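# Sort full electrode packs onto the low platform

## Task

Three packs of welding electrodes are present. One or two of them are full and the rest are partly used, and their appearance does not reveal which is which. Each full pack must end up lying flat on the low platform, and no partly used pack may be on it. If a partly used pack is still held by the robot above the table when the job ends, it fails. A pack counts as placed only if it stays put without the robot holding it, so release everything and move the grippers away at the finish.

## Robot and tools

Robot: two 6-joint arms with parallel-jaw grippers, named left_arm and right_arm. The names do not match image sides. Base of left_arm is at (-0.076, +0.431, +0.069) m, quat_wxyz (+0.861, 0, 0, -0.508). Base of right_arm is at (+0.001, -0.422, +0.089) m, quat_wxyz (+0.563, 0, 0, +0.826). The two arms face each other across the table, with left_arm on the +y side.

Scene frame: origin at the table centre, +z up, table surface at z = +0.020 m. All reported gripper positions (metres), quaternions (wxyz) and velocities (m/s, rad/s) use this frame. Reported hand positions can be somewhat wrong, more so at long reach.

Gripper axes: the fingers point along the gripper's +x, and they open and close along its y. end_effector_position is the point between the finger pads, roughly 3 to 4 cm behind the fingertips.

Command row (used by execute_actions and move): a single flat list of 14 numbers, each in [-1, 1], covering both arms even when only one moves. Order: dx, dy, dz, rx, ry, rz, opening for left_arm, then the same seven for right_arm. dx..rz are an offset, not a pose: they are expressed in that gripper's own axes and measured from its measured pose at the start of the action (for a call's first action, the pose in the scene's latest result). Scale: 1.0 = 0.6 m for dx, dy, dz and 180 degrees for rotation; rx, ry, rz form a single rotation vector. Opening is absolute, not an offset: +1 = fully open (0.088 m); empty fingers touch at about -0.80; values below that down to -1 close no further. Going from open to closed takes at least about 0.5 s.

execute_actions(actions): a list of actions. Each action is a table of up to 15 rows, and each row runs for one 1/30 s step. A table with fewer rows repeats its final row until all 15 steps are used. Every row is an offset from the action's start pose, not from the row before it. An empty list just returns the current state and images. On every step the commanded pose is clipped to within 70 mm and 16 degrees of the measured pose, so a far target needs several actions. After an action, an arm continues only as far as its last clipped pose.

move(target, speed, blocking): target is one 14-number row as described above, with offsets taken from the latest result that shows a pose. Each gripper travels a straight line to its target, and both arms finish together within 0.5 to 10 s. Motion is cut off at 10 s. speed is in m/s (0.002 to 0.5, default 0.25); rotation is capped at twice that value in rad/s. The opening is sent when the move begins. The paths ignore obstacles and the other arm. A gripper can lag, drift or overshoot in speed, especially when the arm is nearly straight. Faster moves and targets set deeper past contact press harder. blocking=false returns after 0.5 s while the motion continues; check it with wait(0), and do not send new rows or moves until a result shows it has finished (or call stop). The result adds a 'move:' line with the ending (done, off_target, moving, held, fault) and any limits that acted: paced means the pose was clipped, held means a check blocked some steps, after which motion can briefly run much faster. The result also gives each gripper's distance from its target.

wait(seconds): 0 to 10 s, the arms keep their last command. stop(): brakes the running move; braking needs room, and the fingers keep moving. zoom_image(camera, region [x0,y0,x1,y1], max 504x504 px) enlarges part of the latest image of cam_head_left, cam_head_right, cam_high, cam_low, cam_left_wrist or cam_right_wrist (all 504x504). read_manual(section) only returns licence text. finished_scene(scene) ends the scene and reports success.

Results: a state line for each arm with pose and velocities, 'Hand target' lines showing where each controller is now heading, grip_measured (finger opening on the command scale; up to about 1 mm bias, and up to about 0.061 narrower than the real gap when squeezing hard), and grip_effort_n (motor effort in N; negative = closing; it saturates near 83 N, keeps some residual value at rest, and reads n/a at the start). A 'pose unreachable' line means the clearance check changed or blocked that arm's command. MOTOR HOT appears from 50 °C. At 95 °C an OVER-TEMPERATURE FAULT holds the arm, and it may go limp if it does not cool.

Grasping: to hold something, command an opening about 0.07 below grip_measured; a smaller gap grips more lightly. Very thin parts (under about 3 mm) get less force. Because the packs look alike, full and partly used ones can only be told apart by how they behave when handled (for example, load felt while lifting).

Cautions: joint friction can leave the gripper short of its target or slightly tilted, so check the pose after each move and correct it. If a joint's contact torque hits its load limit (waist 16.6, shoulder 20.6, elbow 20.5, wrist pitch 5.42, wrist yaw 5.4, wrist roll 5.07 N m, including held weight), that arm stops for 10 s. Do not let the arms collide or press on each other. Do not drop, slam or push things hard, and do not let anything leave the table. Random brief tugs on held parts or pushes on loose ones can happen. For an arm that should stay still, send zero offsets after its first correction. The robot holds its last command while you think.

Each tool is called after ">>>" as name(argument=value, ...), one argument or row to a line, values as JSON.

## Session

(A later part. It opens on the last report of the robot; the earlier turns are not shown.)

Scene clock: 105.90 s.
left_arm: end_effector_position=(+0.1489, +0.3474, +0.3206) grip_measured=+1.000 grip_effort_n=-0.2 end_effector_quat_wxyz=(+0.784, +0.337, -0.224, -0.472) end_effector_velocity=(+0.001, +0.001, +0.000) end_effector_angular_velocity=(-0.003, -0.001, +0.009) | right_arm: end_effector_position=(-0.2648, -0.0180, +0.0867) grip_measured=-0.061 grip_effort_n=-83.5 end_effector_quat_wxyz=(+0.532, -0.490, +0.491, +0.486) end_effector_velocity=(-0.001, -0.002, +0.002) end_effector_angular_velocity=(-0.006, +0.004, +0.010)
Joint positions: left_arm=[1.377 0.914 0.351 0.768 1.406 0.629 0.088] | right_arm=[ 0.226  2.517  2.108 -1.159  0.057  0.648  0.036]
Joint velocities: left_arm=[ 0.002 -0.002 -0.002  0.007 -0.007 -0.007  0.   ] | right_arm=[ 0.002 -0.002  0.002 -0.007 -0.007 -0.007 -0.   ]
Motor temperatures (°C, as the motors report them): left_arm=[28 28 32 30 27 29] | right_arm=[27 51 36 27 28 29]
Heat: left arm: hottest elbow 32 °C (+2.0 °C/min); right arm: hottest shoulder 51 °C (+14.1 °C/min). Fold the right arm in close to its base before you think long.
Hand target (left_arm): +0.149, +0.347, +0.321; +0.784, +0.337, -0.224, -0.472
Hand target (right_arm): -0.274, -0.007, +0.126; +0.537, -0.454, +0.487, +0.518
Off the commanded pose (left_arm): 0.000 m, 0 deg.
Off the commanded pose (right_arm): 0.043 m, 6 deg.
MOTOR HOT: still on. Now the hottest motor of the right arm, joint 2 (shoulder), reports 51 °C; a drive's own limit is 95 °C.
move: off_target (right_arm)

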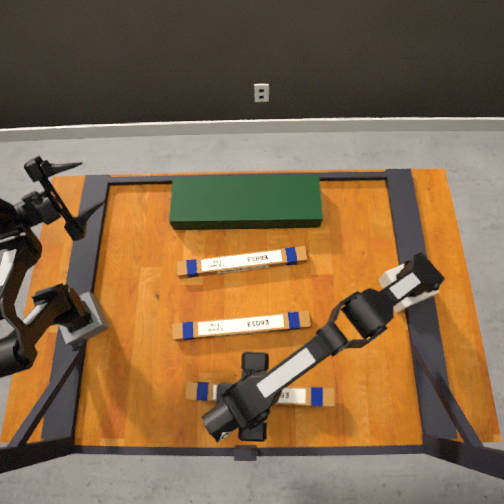

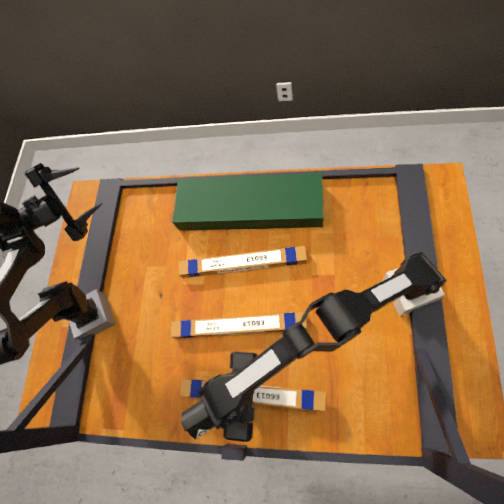

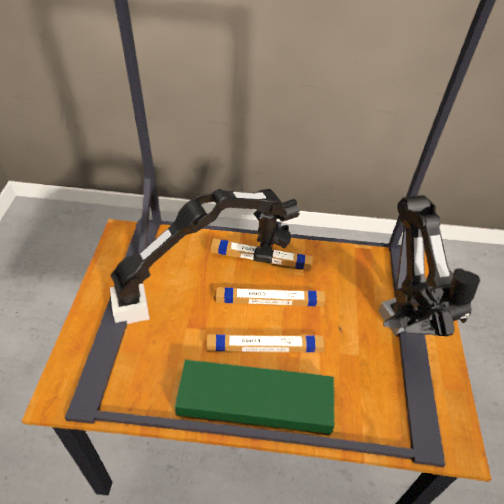

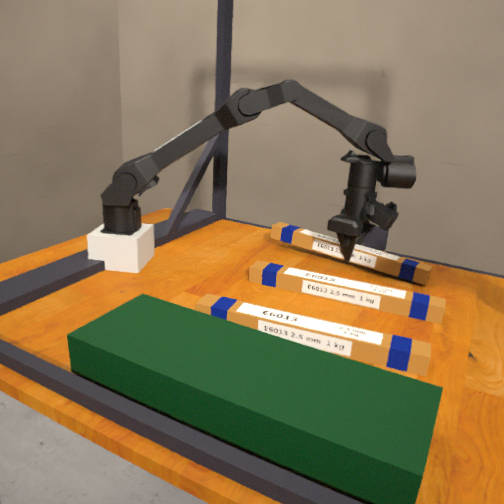

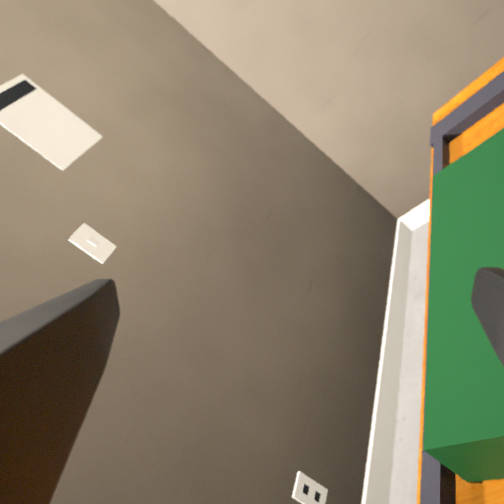

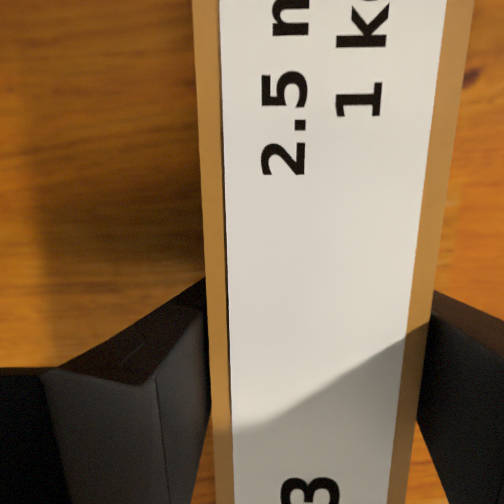

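>>> move(
  target=[0,0,0,0,0,0,1, -0.2,-0.08,-0.04,0,-0.046,0.03,-0.14],
  speed=0.1,
)

>>> move(
  target=[0,0,0,0,0,0,1, -0.03,-0.5,0.04,-0.015,-0.015,-0.01,-0.14],
  speed=0.15,
)

Scene clock: 114.53 s.
left_arm: end_effector_position=(+0.1489, +0.3474, +0.3206) grip_measured=+1.000 grip_effort_n=0.2 end_effector_quat_wxyz=(+0.784, +0.337, -0.224, -0.472) end_effector_velocity=(+0.000, -0.000, +0.000) end_effector_angular_velocity=(-0.003, -0.001, +0.004) | right_arm: end_effector_position=(-0.2223, -0.0506, +0.1835) grip_measured=-0.061 grip_effort_n=-83.5 end_effector_quat_wxyz=(+0.539, -0.450, +0.481, +0.525) end_effector_velocity=(+0.003, -0.013, -0.006) end_effector_angular_velocity=(-0.059, -0.014, +0.027)
Joint positions: left_arm=[1.377 0.914 0.351 0.768 1.406 0.629 0.088] | right_arm=[ 0.189  2.11   1.793 -1.134  0.06   0.605  0.036]
Joint velocities: left_arm=[-0.002 -0.002 -0.002  0.007 -0.007 -0.007  0.   ] | right_arm=[ 0.002 -0.002 -0.022 -0.037 -0.022 -0.022  0.   ]
Motor temperatures (°C, as the motors report them): left_arm=[28 27 32 30 27 29] | right_arm=[27 62 38 27 28 29]
Heat: left arm: hottest elbow 32 °C (+2.0 °C/min); right arm: hottest shoulder 62 °C (+18.1 °C/min). Fold the right arm in close to its base before you think long.
Hand target (left_arm): +0.149, +0.347, +0.321; +0.784, +0.337, -0.224, -0.472
Hand target (right_arm): -0.222, -0.049, +0.206; +0.542, -0.430, +0.475, +0.544
Off the commanded pose (left_arm): 0.000 m, 0 deg.
Off the commanded pose (right_arm): 0.024 m, 3 deg.
MOTOR HOT: still on. Now the hottest motor of the right arm, joint 2 (shoulder), reports 62 °C; a drive's own limit is 95 °C.
move: off_target (right_arm)

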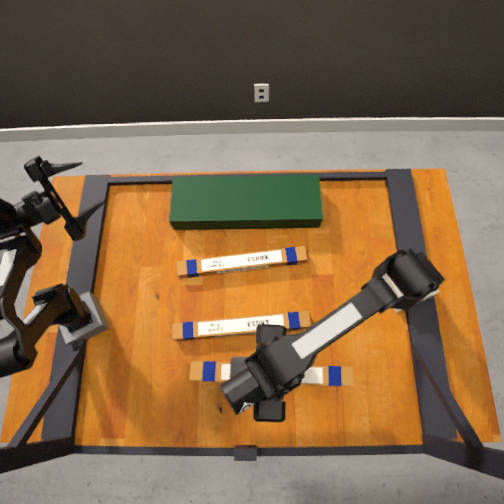

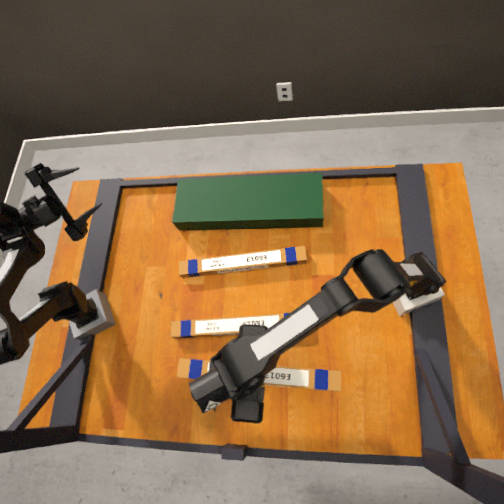

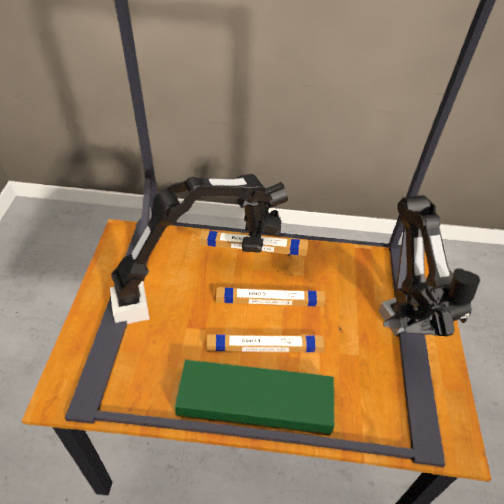

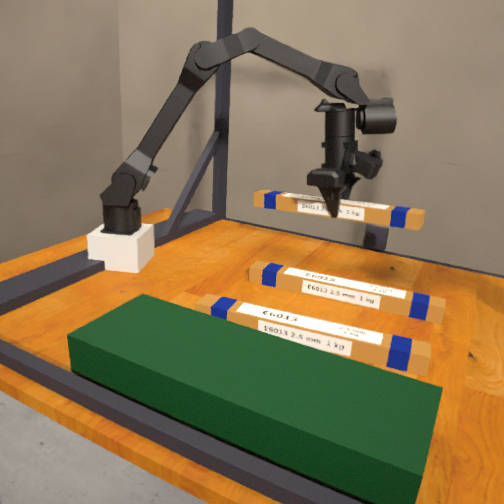

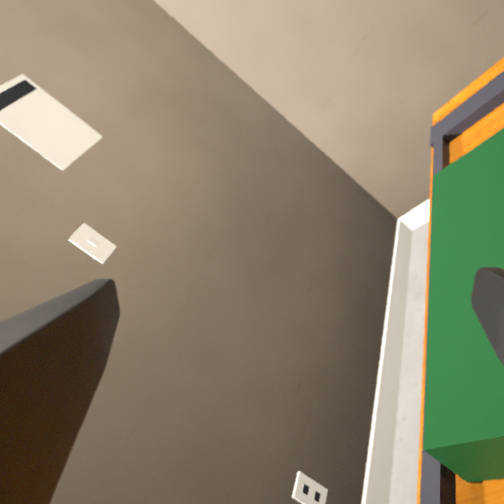

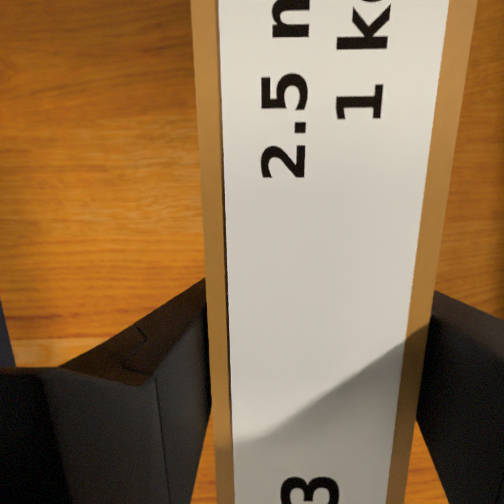

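Scene clock: 117.07 s.
left_arm: end_effector_position=(+0.1489, +0.3474, +0.3206) grip_measured=+1.000 grip_effort_n=0.2 end_effector_quat_wxyz=(+0.784, +0.337, -0.224, -0.472) end_effector_velocity=(+0.000, -0.000, -0.001) end_effector_angular_velocity=(-0.007, +0.013, +0.004) | right_arm: end_effector_position=(+0.0756, -0.0531, +0.1756) grip_measured=-0.061 grip_effort_n=-83.5 end_effector_quat_wxyz=(+0.529, -0.468, +0.475, +0.525) end_effector_velocity=(-0.001, -0.002, +0.000) end_effector_angular_velocity=(-0.006, +0.008, +0.006)
Joint positions: left_arm=[1.377 0.914 0.351 0.768 1.406 0.629 0.088] | right_arm=[-0.583  1.899  1.459 -1.023 -0.025 -0.197  0.036]
Joint velocities: left_arm=[-0.002 -0.002 -0.002 -0.007 -0.007 -0.007  0.   ] | right_arm=[-0.002 -0.002 -0.002 -0.007 -0.007 -0.007  0.   ]
Motor temperatures (°C, as the motors report them): left_arm=[28 27 32 30 27 29] | right_arm=[27 62 38 27 28 29]
Heat: left arm: hottest elbow 32 °C (+2.1 °C/min); right arm: hottest shoulder 62 °C (+15.4 °C/min). Fold the right arm in close to its base before you think long.
Hand target (left_arm): +0.149, +0.347, +0.321; +0.784, +0.337, -0.224, -0.472
Hand target (right_arm): +0.077, -0.042, +0.196; +0.544, -0.456, +0.453, +0.539
Off the commanded pose (left_arm): 0.000 m, 0 deg.
Off the commanded pose (right_arm): 0.026 m, 4 deg.
MOTOR HOT: still on. Now the hottest motor of the right arm, joint 2 (shoulder), reports 62 °C; a drive's own limit is 95 °C.
move: off_target (right_arm)

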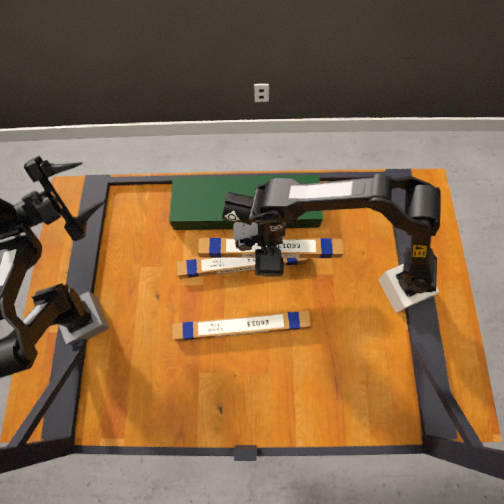

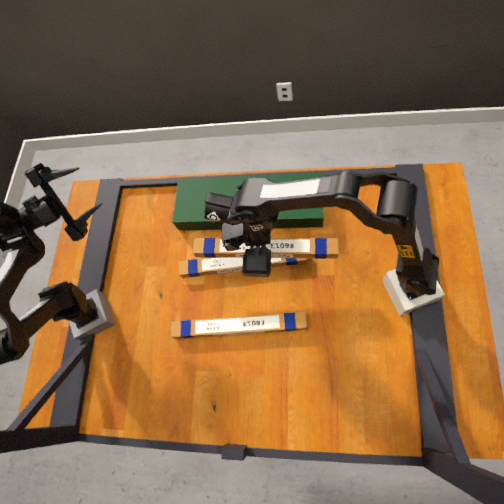

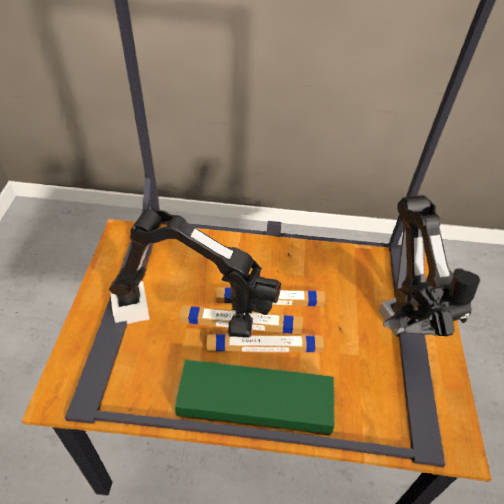

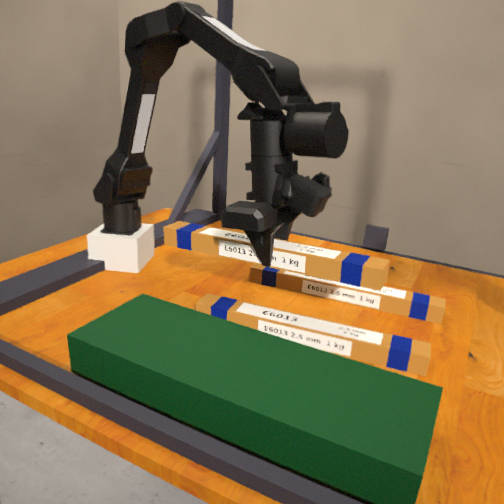

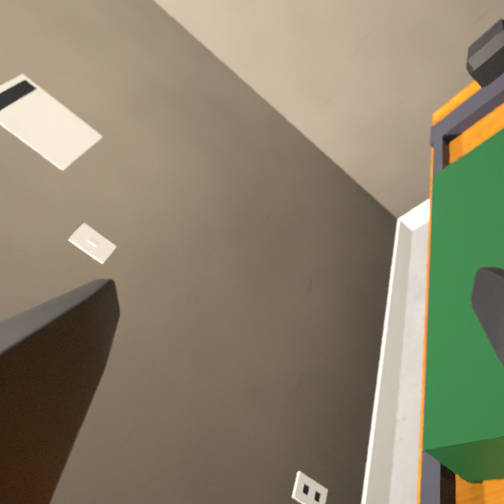

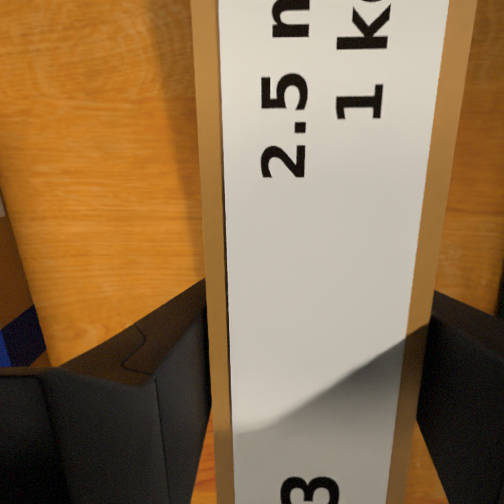

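Standard test here: lift 6 cm at 0.05 m/s.

>>> move(
  target=[0,0,0,0,0,0,1, -0.1,0,0,0,0,0,-0.14],
  speed=0.05,
)

Scene clock: 122.00 s.
left_arm: end_effector_position=(+0.1489, +0.3474, +0.3206) grip_measured=+1.000 grip_effort_n=-0.2 end_effector_quat_wxyz=(+0.784, +0.337, -0.224, -0.472) end_effector_velocity=(-0.000, -0.001, -0.002) end_effector_angular_velocity=(-0.015, +0.031, -0.001) | right_arm: end_effector_position=(+0.0731, -0.0682, +0.2090) grip_measured=-0.061 grip_effort_n=-83.5 end_effector_quat_wxyz=(+0.506, -0.484, +0.500, +0.509) end_effector_velocity=(-0.002, -0.006, -0.001) end_effector_angular_velocity=(-0.022, +0.027, -0.014)
Joint positions: left_arm=[1.377 0.914 0.351 0.768 1.406 0.629 0.088] | right_arm=[-0.585  1.891  1.587 -1.24  -0.025 -0.197  0.036]
Joint velocities: left_arm=[-0.007 -0.002 -0.007 -0.007 -0.007 -0.022  0.   ] | right_arm=[-0.007 -0.002 -0.007 -0.022 -0.022  0.007 -0.   ]
Motor temperatures (°C, as the motors report them): left_arm=[28 27 32 30 27 29] | right_arm=[27 61 39 27 28 29]
Heat: left arm: hottest elbow 32 °C (+2.0 °C/min); right arm: hottest shoulder 61 °C (+12.1 °C/min). Fold the right arm in close to its base before you think long.
Hand target (left_arm): +0.149, +0.347, +0.321; +0.784, +0.337, -0.224, -0.472
Hand target (right_arm): +0.076, -0.061, +0.235; +0.529, -0.468, +0.475, +0.525
Off the commanded pose (left_arm): 0.000 m, 0 deg.
Off the commanded pose (right_arm): 0.028 m, 5 deg.
MOTOR HOT: still on. Now the hottest motor of the right arm, joint 2 (shoulder), reports 61 °C; a drive's own limit is 95 °C.
move: off_target (right_arm)

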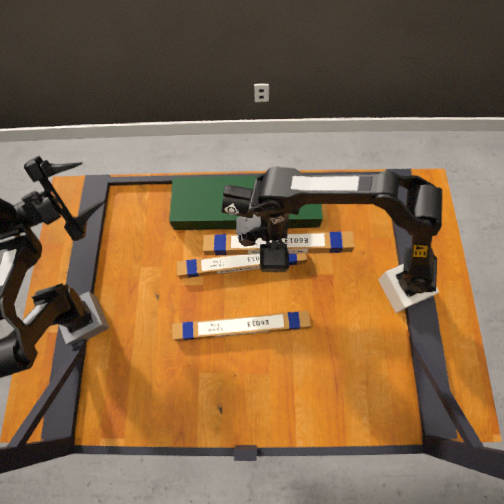

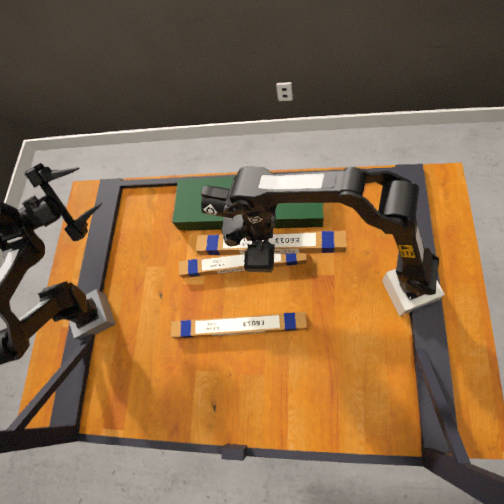

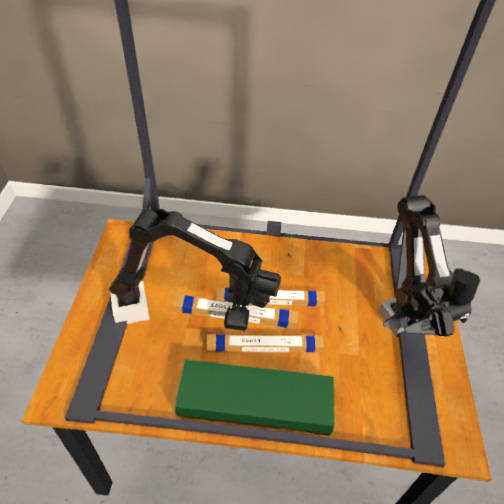

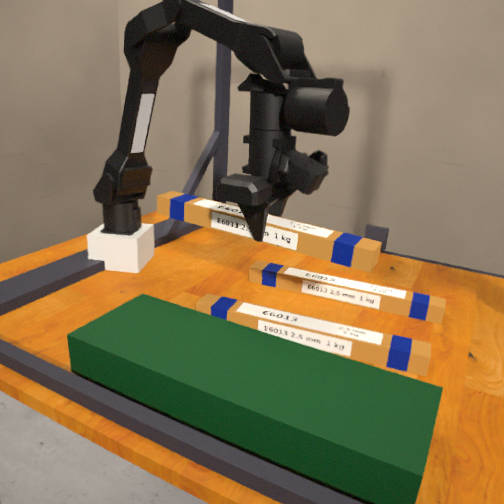

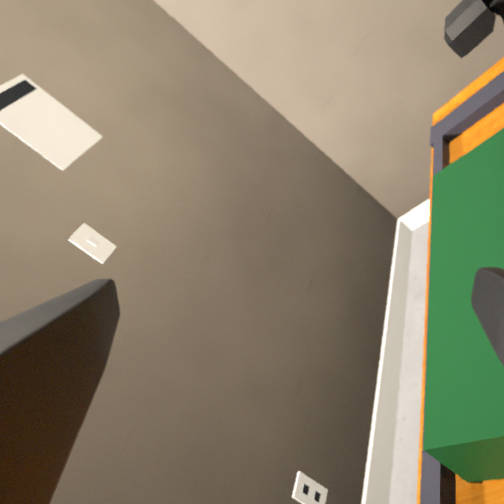

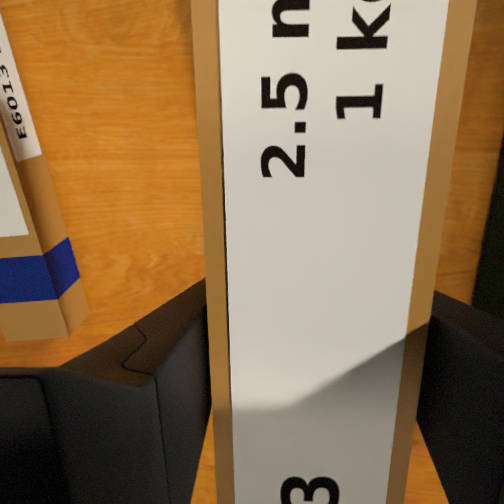

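>>> move(
  target=[0,0,0,0,0,0,1, 0.187,0.138,0.158,0,-0.026,0,-0.14],
  speed=0.1,
)

Scene clock: 131.20 s.
left_arm: end_effector_position=(+0.1489, +0.3474, +0.3206) grip_measured=+1.000 grip_effort_n=0.2 end_effector_quat_wxyz=(+0.784, +0.337, -0.224, -0.472) end_effector_velocity=(-0.001, -0.000, -0.002) end_effector_angular_velocity=(-0.007, +0.013, +0.004) | right_arm: end_effector_position=(-0.0106, +0.0166, +0.0867) grip_measured=-0.061 grip_effort_n=-83.5 end_effector_quat_wxyz=(+0.513, -0.479, +0.491, +0.516) end_effector_velocity=(+0.002, +0.005, +0.007) end_effector_angular_velocity=(+0.008, -0.008, +0.004)
Joint positions: left_arm=[1.377 0.914 0.351 0.768 1.406 0.629 0.088] | right_arm=[-0.352  2.27   1.665 -0.906 -0.013  0.031  0.036]
Joint velocities: left_arm=[-0.002 -0.007 -0.007 -0.007 -0.007 -0.007  0.   ] | right_arm=[-0.002  0.002  0.032 -0.022  0.007 -0.007 -0.   ]
Motor temperatures (°C, as the motors report them): left_arm=[28 27 32 30 27 29] | right_arm=[27 60 41 27 28 29]
Heat: left arm: hottest elbow 32 °C (+1.0 °C/min); right arm: hottest shoulder 60 °C (+9.0 °C/min). Fold the right arm in close to its base before you think long.
Hand target (left_arm): +0.149, +0.347, +0.321; +0.784, +0.337, -0.224, -0.472
Hand target (right_arm): -0.011, +0.031, +0.103; +0.527, -0.463, +0.478, +0.528
Off the commanded pose (left_arm): 0.000 m, 0 deg.
Off the commanded pose (right_arm): 0.021 m, 3 deg.
MOTOR HOT: still on. Now the hottest motor of the right arm, joint 2 (shoulder), reports 60 °C; a drive's own limit is 95 °C.
move: off_target (right_arm)

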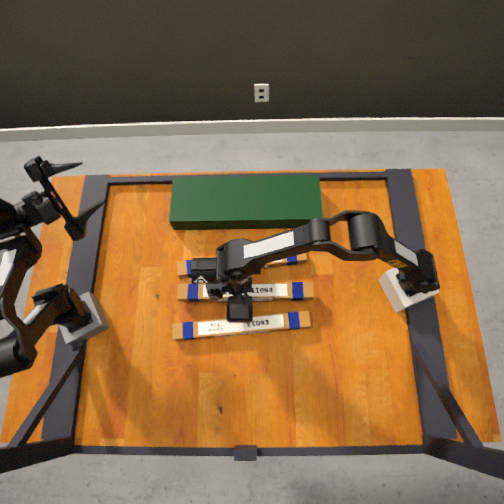

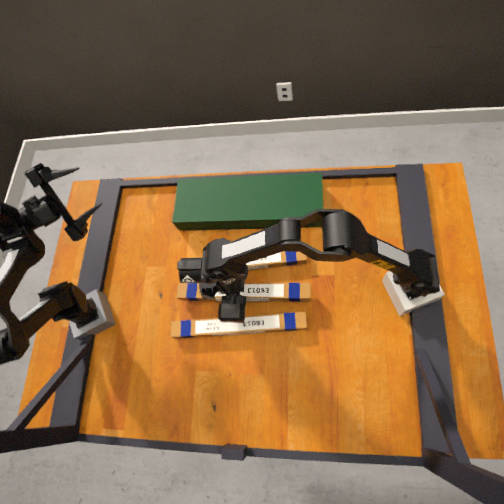

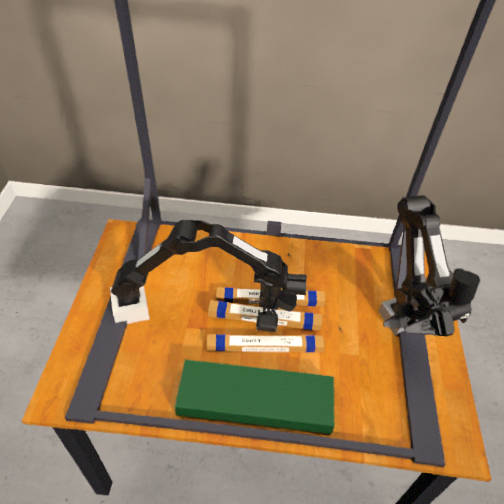

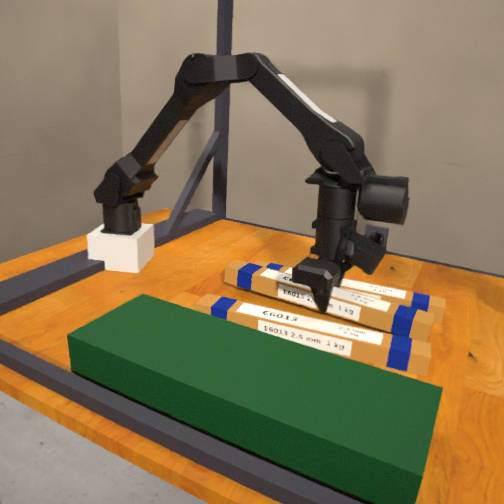

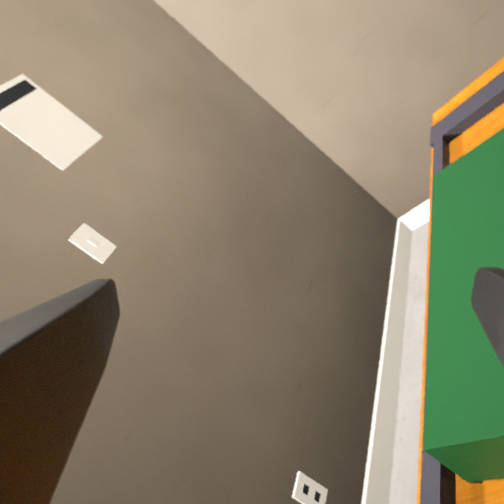

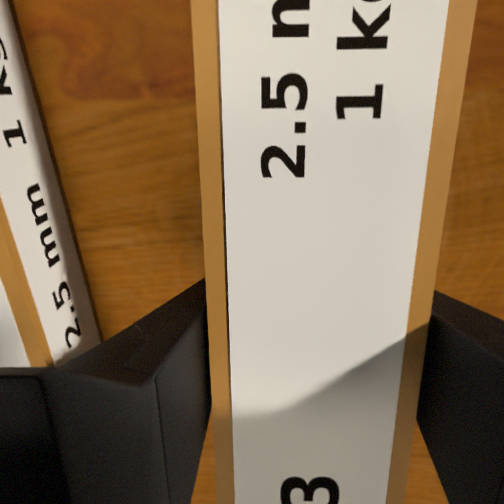

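>>> move(
  target=[0,0,0,0,0,0,1, -0.1,0,0.026,0,0,0,-0.14],
  speed=0.05,
)

Scene clock: 137.00 s.
left_arm: end_effector_position=(+0.1489, +0.3474, +0.3206) grip_measured=+1.000 grip_effort_n=0.2 end_effector_quat_wxyz=(+0.784, +0.337, -0.224, -0.472) end_effector_velocity=(-0.002, -0.001, -0.000) end_effector_angular_velocity=(+0.004, -0.004, -0.009) | right_arm: end_effector_position=(-0.0104, +0.0167, +0.1268) grip_measured=-0.061 grip_effort_n=-83.5 end_effector_quat_wxyz=(+0.499, -0.495, +0.506, +0.501) end_effector_velocity=(-0.002, -0.004, +0.002) end_effector_angular_velocity=(-0.017, +0.007, +0.010)
Joint positions: left_arm=[1.377 0.914 0.351 0.768 1.406 0.629 0.088] | right_arm=[-0.352  2.276  1.843 -1.138 -0.013  0.032  0.036]
Joint velocities: left_arm=[-0.002 -0.007 -0.002 -0.007  0.007  0.007  0.   ] | right_arm=[ 0.002 -0.002  0.002 -0.022 -0.007 -0.007 -0.   ]
Motor temperatures (°C, as the motors report them): left_arm=[28 27 32 30 27 29] | right_arm=[27 60 41 27 28 29]
Heat: left arm: hottest elbow 32 °C (+1.0 °C/min); right arm: hottest shoulder 60 °C (+11.0 °C/min). Fold the right arm in close to its base before you think long.
Hand target (left_arm): +0.149, +0.347, +0.321; +0.784, +0.337, -0.224, -0.472
Hand target (right_arm): -0.009, +0.028, +0.148; +0.513, -0.479, +0.491, +0.516
Off the commanded pose (left_arm): 0.000 m, 0 deg.
Off the commanded pose (right_arm): 0.024 m, 3 deg.
MOTOR HOT: still on. Now the hottest motor of the right arm, joint 2 (shoulder), reports 60 °C; a drive's own limit is 95 °C.
move: off_target (right_arm)

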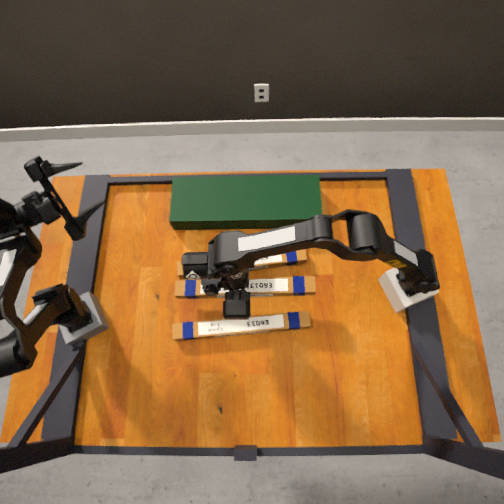

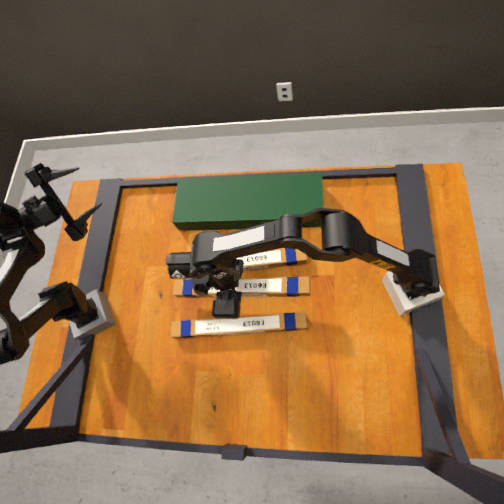

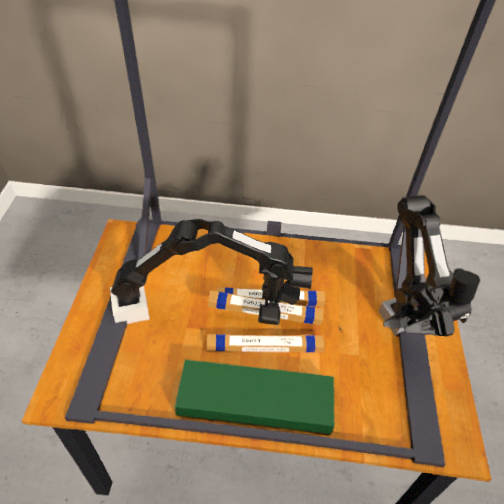

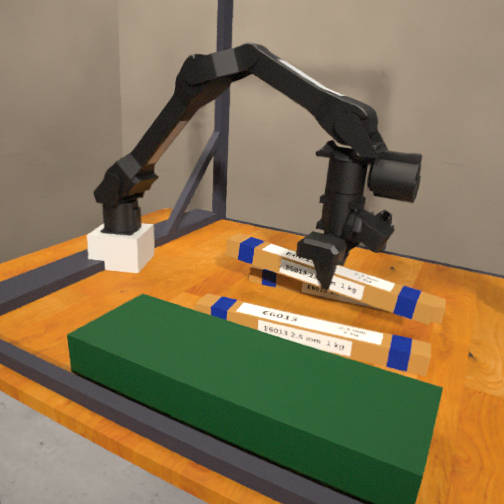

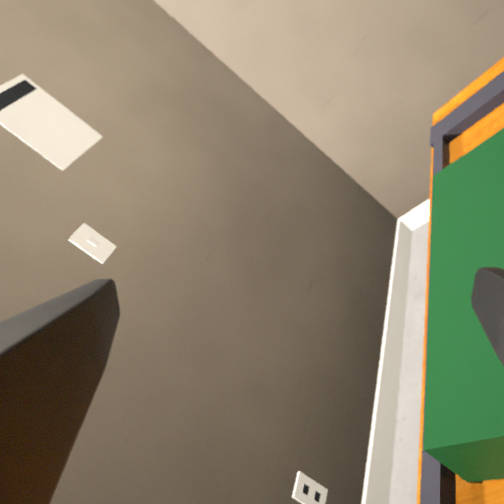

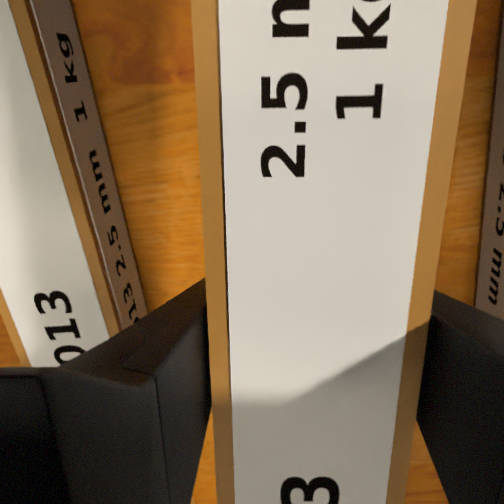

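>>> move(
  target=[0,0,0,0,0,0,1, 0.09,0,0.03,0,-0.038,0,-0.14],
  speed=0.04,
)

>>> move(
  target=[0,0,0,0,0,0,1, -0.1,0,0,0,0,0,-0.14],
  speed=0.05,
)

Scene clock: 168.53 s.
left_arm: end_effector_position=(+0.1489, +0.3474, +0.3206) grip_measured=+1.000 grip_effort_n=-0.2 end_effector_quat_wxyz=(+0.784, +0.337, -0.224, -0.472) end_effector_velocity=(+0.000, -0.000, -0.002) end_effector_angular_velocity=(-0.002, +0.005, +0.005) | right_arm: end_effector_position=(-0.0106, +0.0317, +0.0689) grip_measured=-0.061 grip_effort_n=-83.5 end_effector_quat_wxyz=(+0.523, -0.469, +0.480, +0.526) end_effector_velocity=(+0.000, +0.000, +0.001) end_effector_angular_velocity=(+0.007, +0.005, +0.020)
Joint positions: left_arm=[1.377 0.914 0.351 0.768 1.406 0.629 0.088] | right_arm=[-0.352  2.321  1.675 -0.825 -0.011  0.032  0.036]
Joint velocities: left_arm=[-0.002 -0.002 -0.007 -0.007 -0.007  0.007  0.   ] | right_arm=[-0.002 -0.007 -0.007  0.007 -0.007 -0.022 -0.   ]
Motor temperatures (°C, as the motors report them): left_arm=[28 27 33 30 27 29] | right_arm=[27 63 44 27 28 29]
Heat: left arm: hottest elbow 33 °C (+1.0 °C/min); right arm: hottest shoulder 63 °C (+6.1 °C/min). Fold the right arm in close to its base before you think long.
Hand target (left_arm): +0.149, +0.347, +0.321; +0.784, +0.337, -0.224, -0.472
Hand target (right_arm): -0.011, +0.035, +0.073; +0.528, -0.464, +0.476, +0.529
Off the commanded pose (left_arm): 0.000 m, 0 deg.
Off the commanded pose (right_arm): 0.005 m, 1 deg.
MOTOR HOT: still on. Now the hottest motor of the right arm, joint 2 (shoulder), reports 63 °C; a drive's own limit is 95 °C.
move: done

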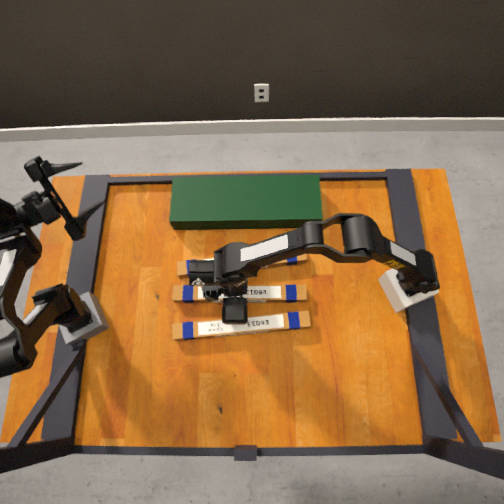

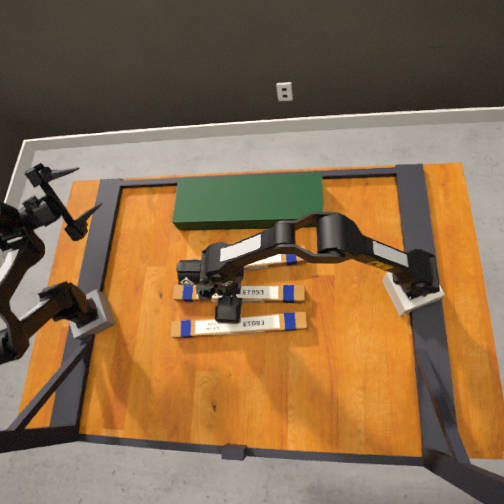

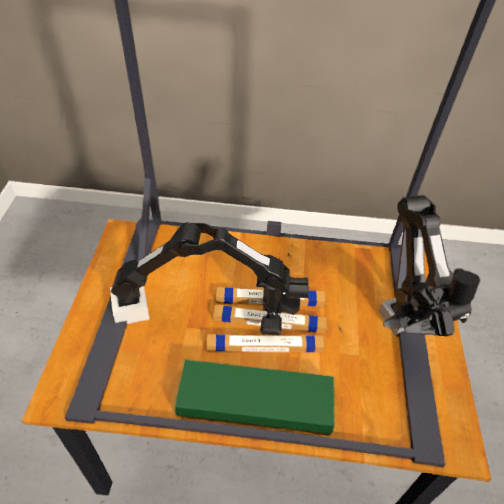

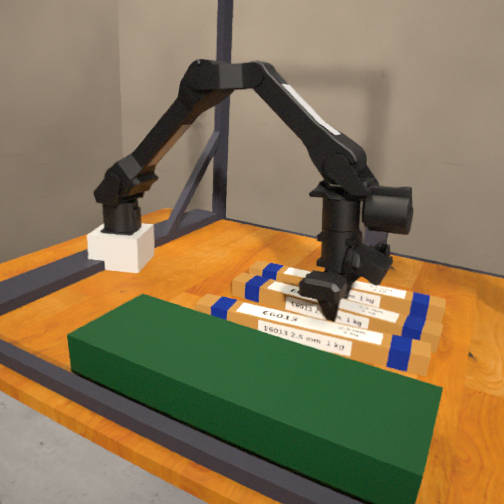

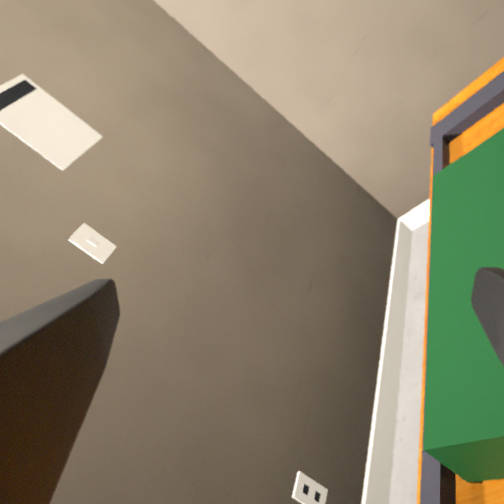

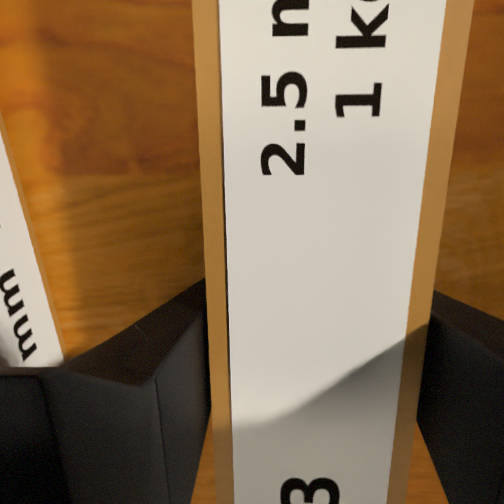

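Scene clock: 170.13 s.
left_arm: end_effector_position=(+0.1489, +0.3474, +0.3206) grip_measured=+1.000 grip_effort_n=0.2 end_effector_quat_wxyz=(+0.784, +0.337, -0.224, -0.472) end_effector_velocity=(+0.001, +0.000, +0.001) end_effector_angular_velocity=(-0.003, -0.001, +0.004) | right_arm: end_effector_position=(-0.0101, +0.0101, +0.0971) grip_measured=-0.061 grip_effort_n=-83.5 end_effector_quat_wxyz=(+0.503, -0.491, +0.501, +0.504) end_effector_velocity=(-0.002, -0.010, -0.001) end_effector_angular_velocity=(-0.042, +0.006, +0.010)
Joint positions: left_arm=[1.377 0.914 0.351 0.768 1.406 0.629 0.088] | right_arm=[-0.352  2.268  1.706 -0.994 -0.011  0.032  0.036]
Joint velocities: left_arm=[-0.002  0.002  0.002  0.007 -0.007 -0.007  0.   ] | right_arm=[ 0.002 -0.002 -0.007 -0.037 -0.007 -0.007 -0.   ]
Motor temperatures (°C, as the motors report them): left_arm=[28 27 33 30 27 29] | right_arm=[27 64 44 27 28 29]
Heat: left arm: hottest elbow 33 °C (+1.0 °C/min); right arm: hottest shoulder 64 °C (+6.1 °C/min). Fold the right arm in close to its base before you think long.
Hand target (left_arm): +0.149, +0.347, +0.321; +0.784, +0.337, -0.224, -0.472
Hand target (right_arm): -0.009, +0.024, +0.128; +0.523, -0.469, +0.480, +0.526
Off the commanded pose (left_arm): 0.000 m, 0 deg.
Off the commanded pose (right_arm): 0.035 m, 5 deg.
MOTOR HOT: still on. Now the hottest motor of the right arm, joint 2 (shoulder), reports 64 °C; a drive's own limit is 95 °C.
move: off_target (right_arm)

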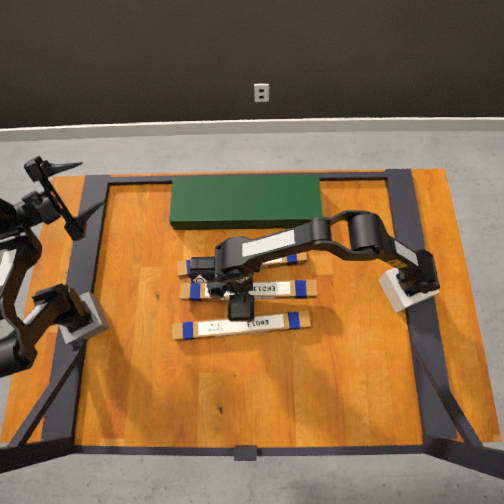

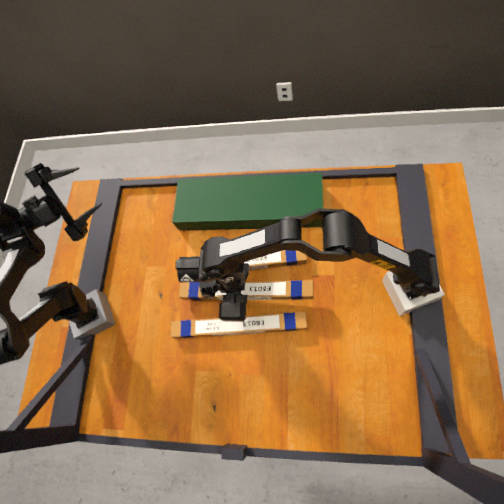

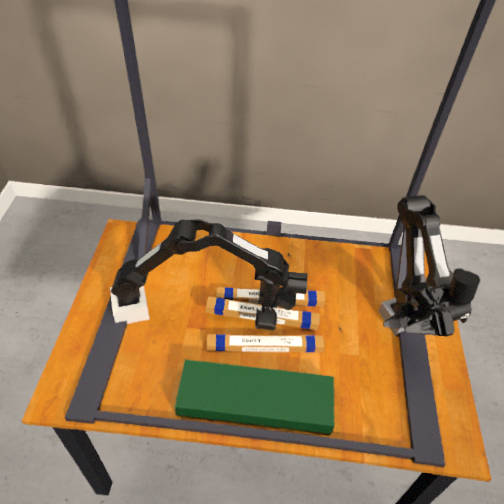

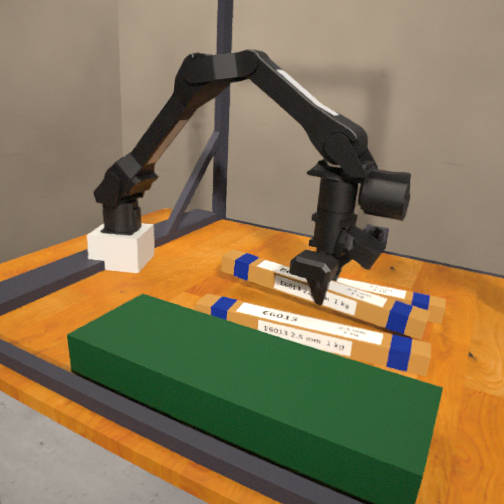

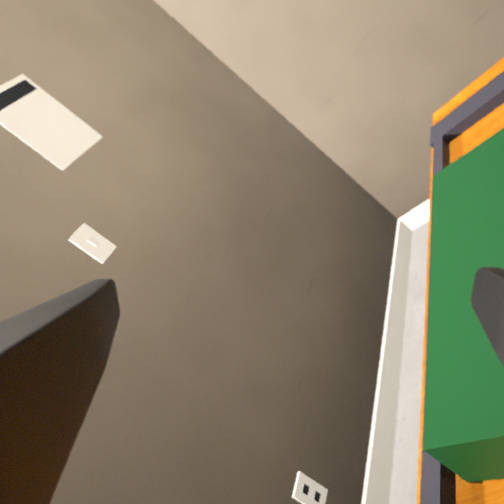

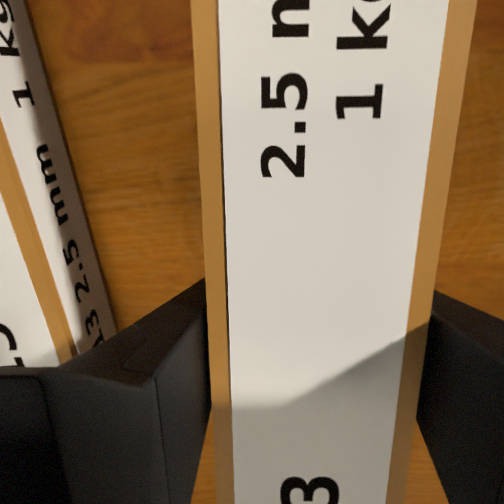

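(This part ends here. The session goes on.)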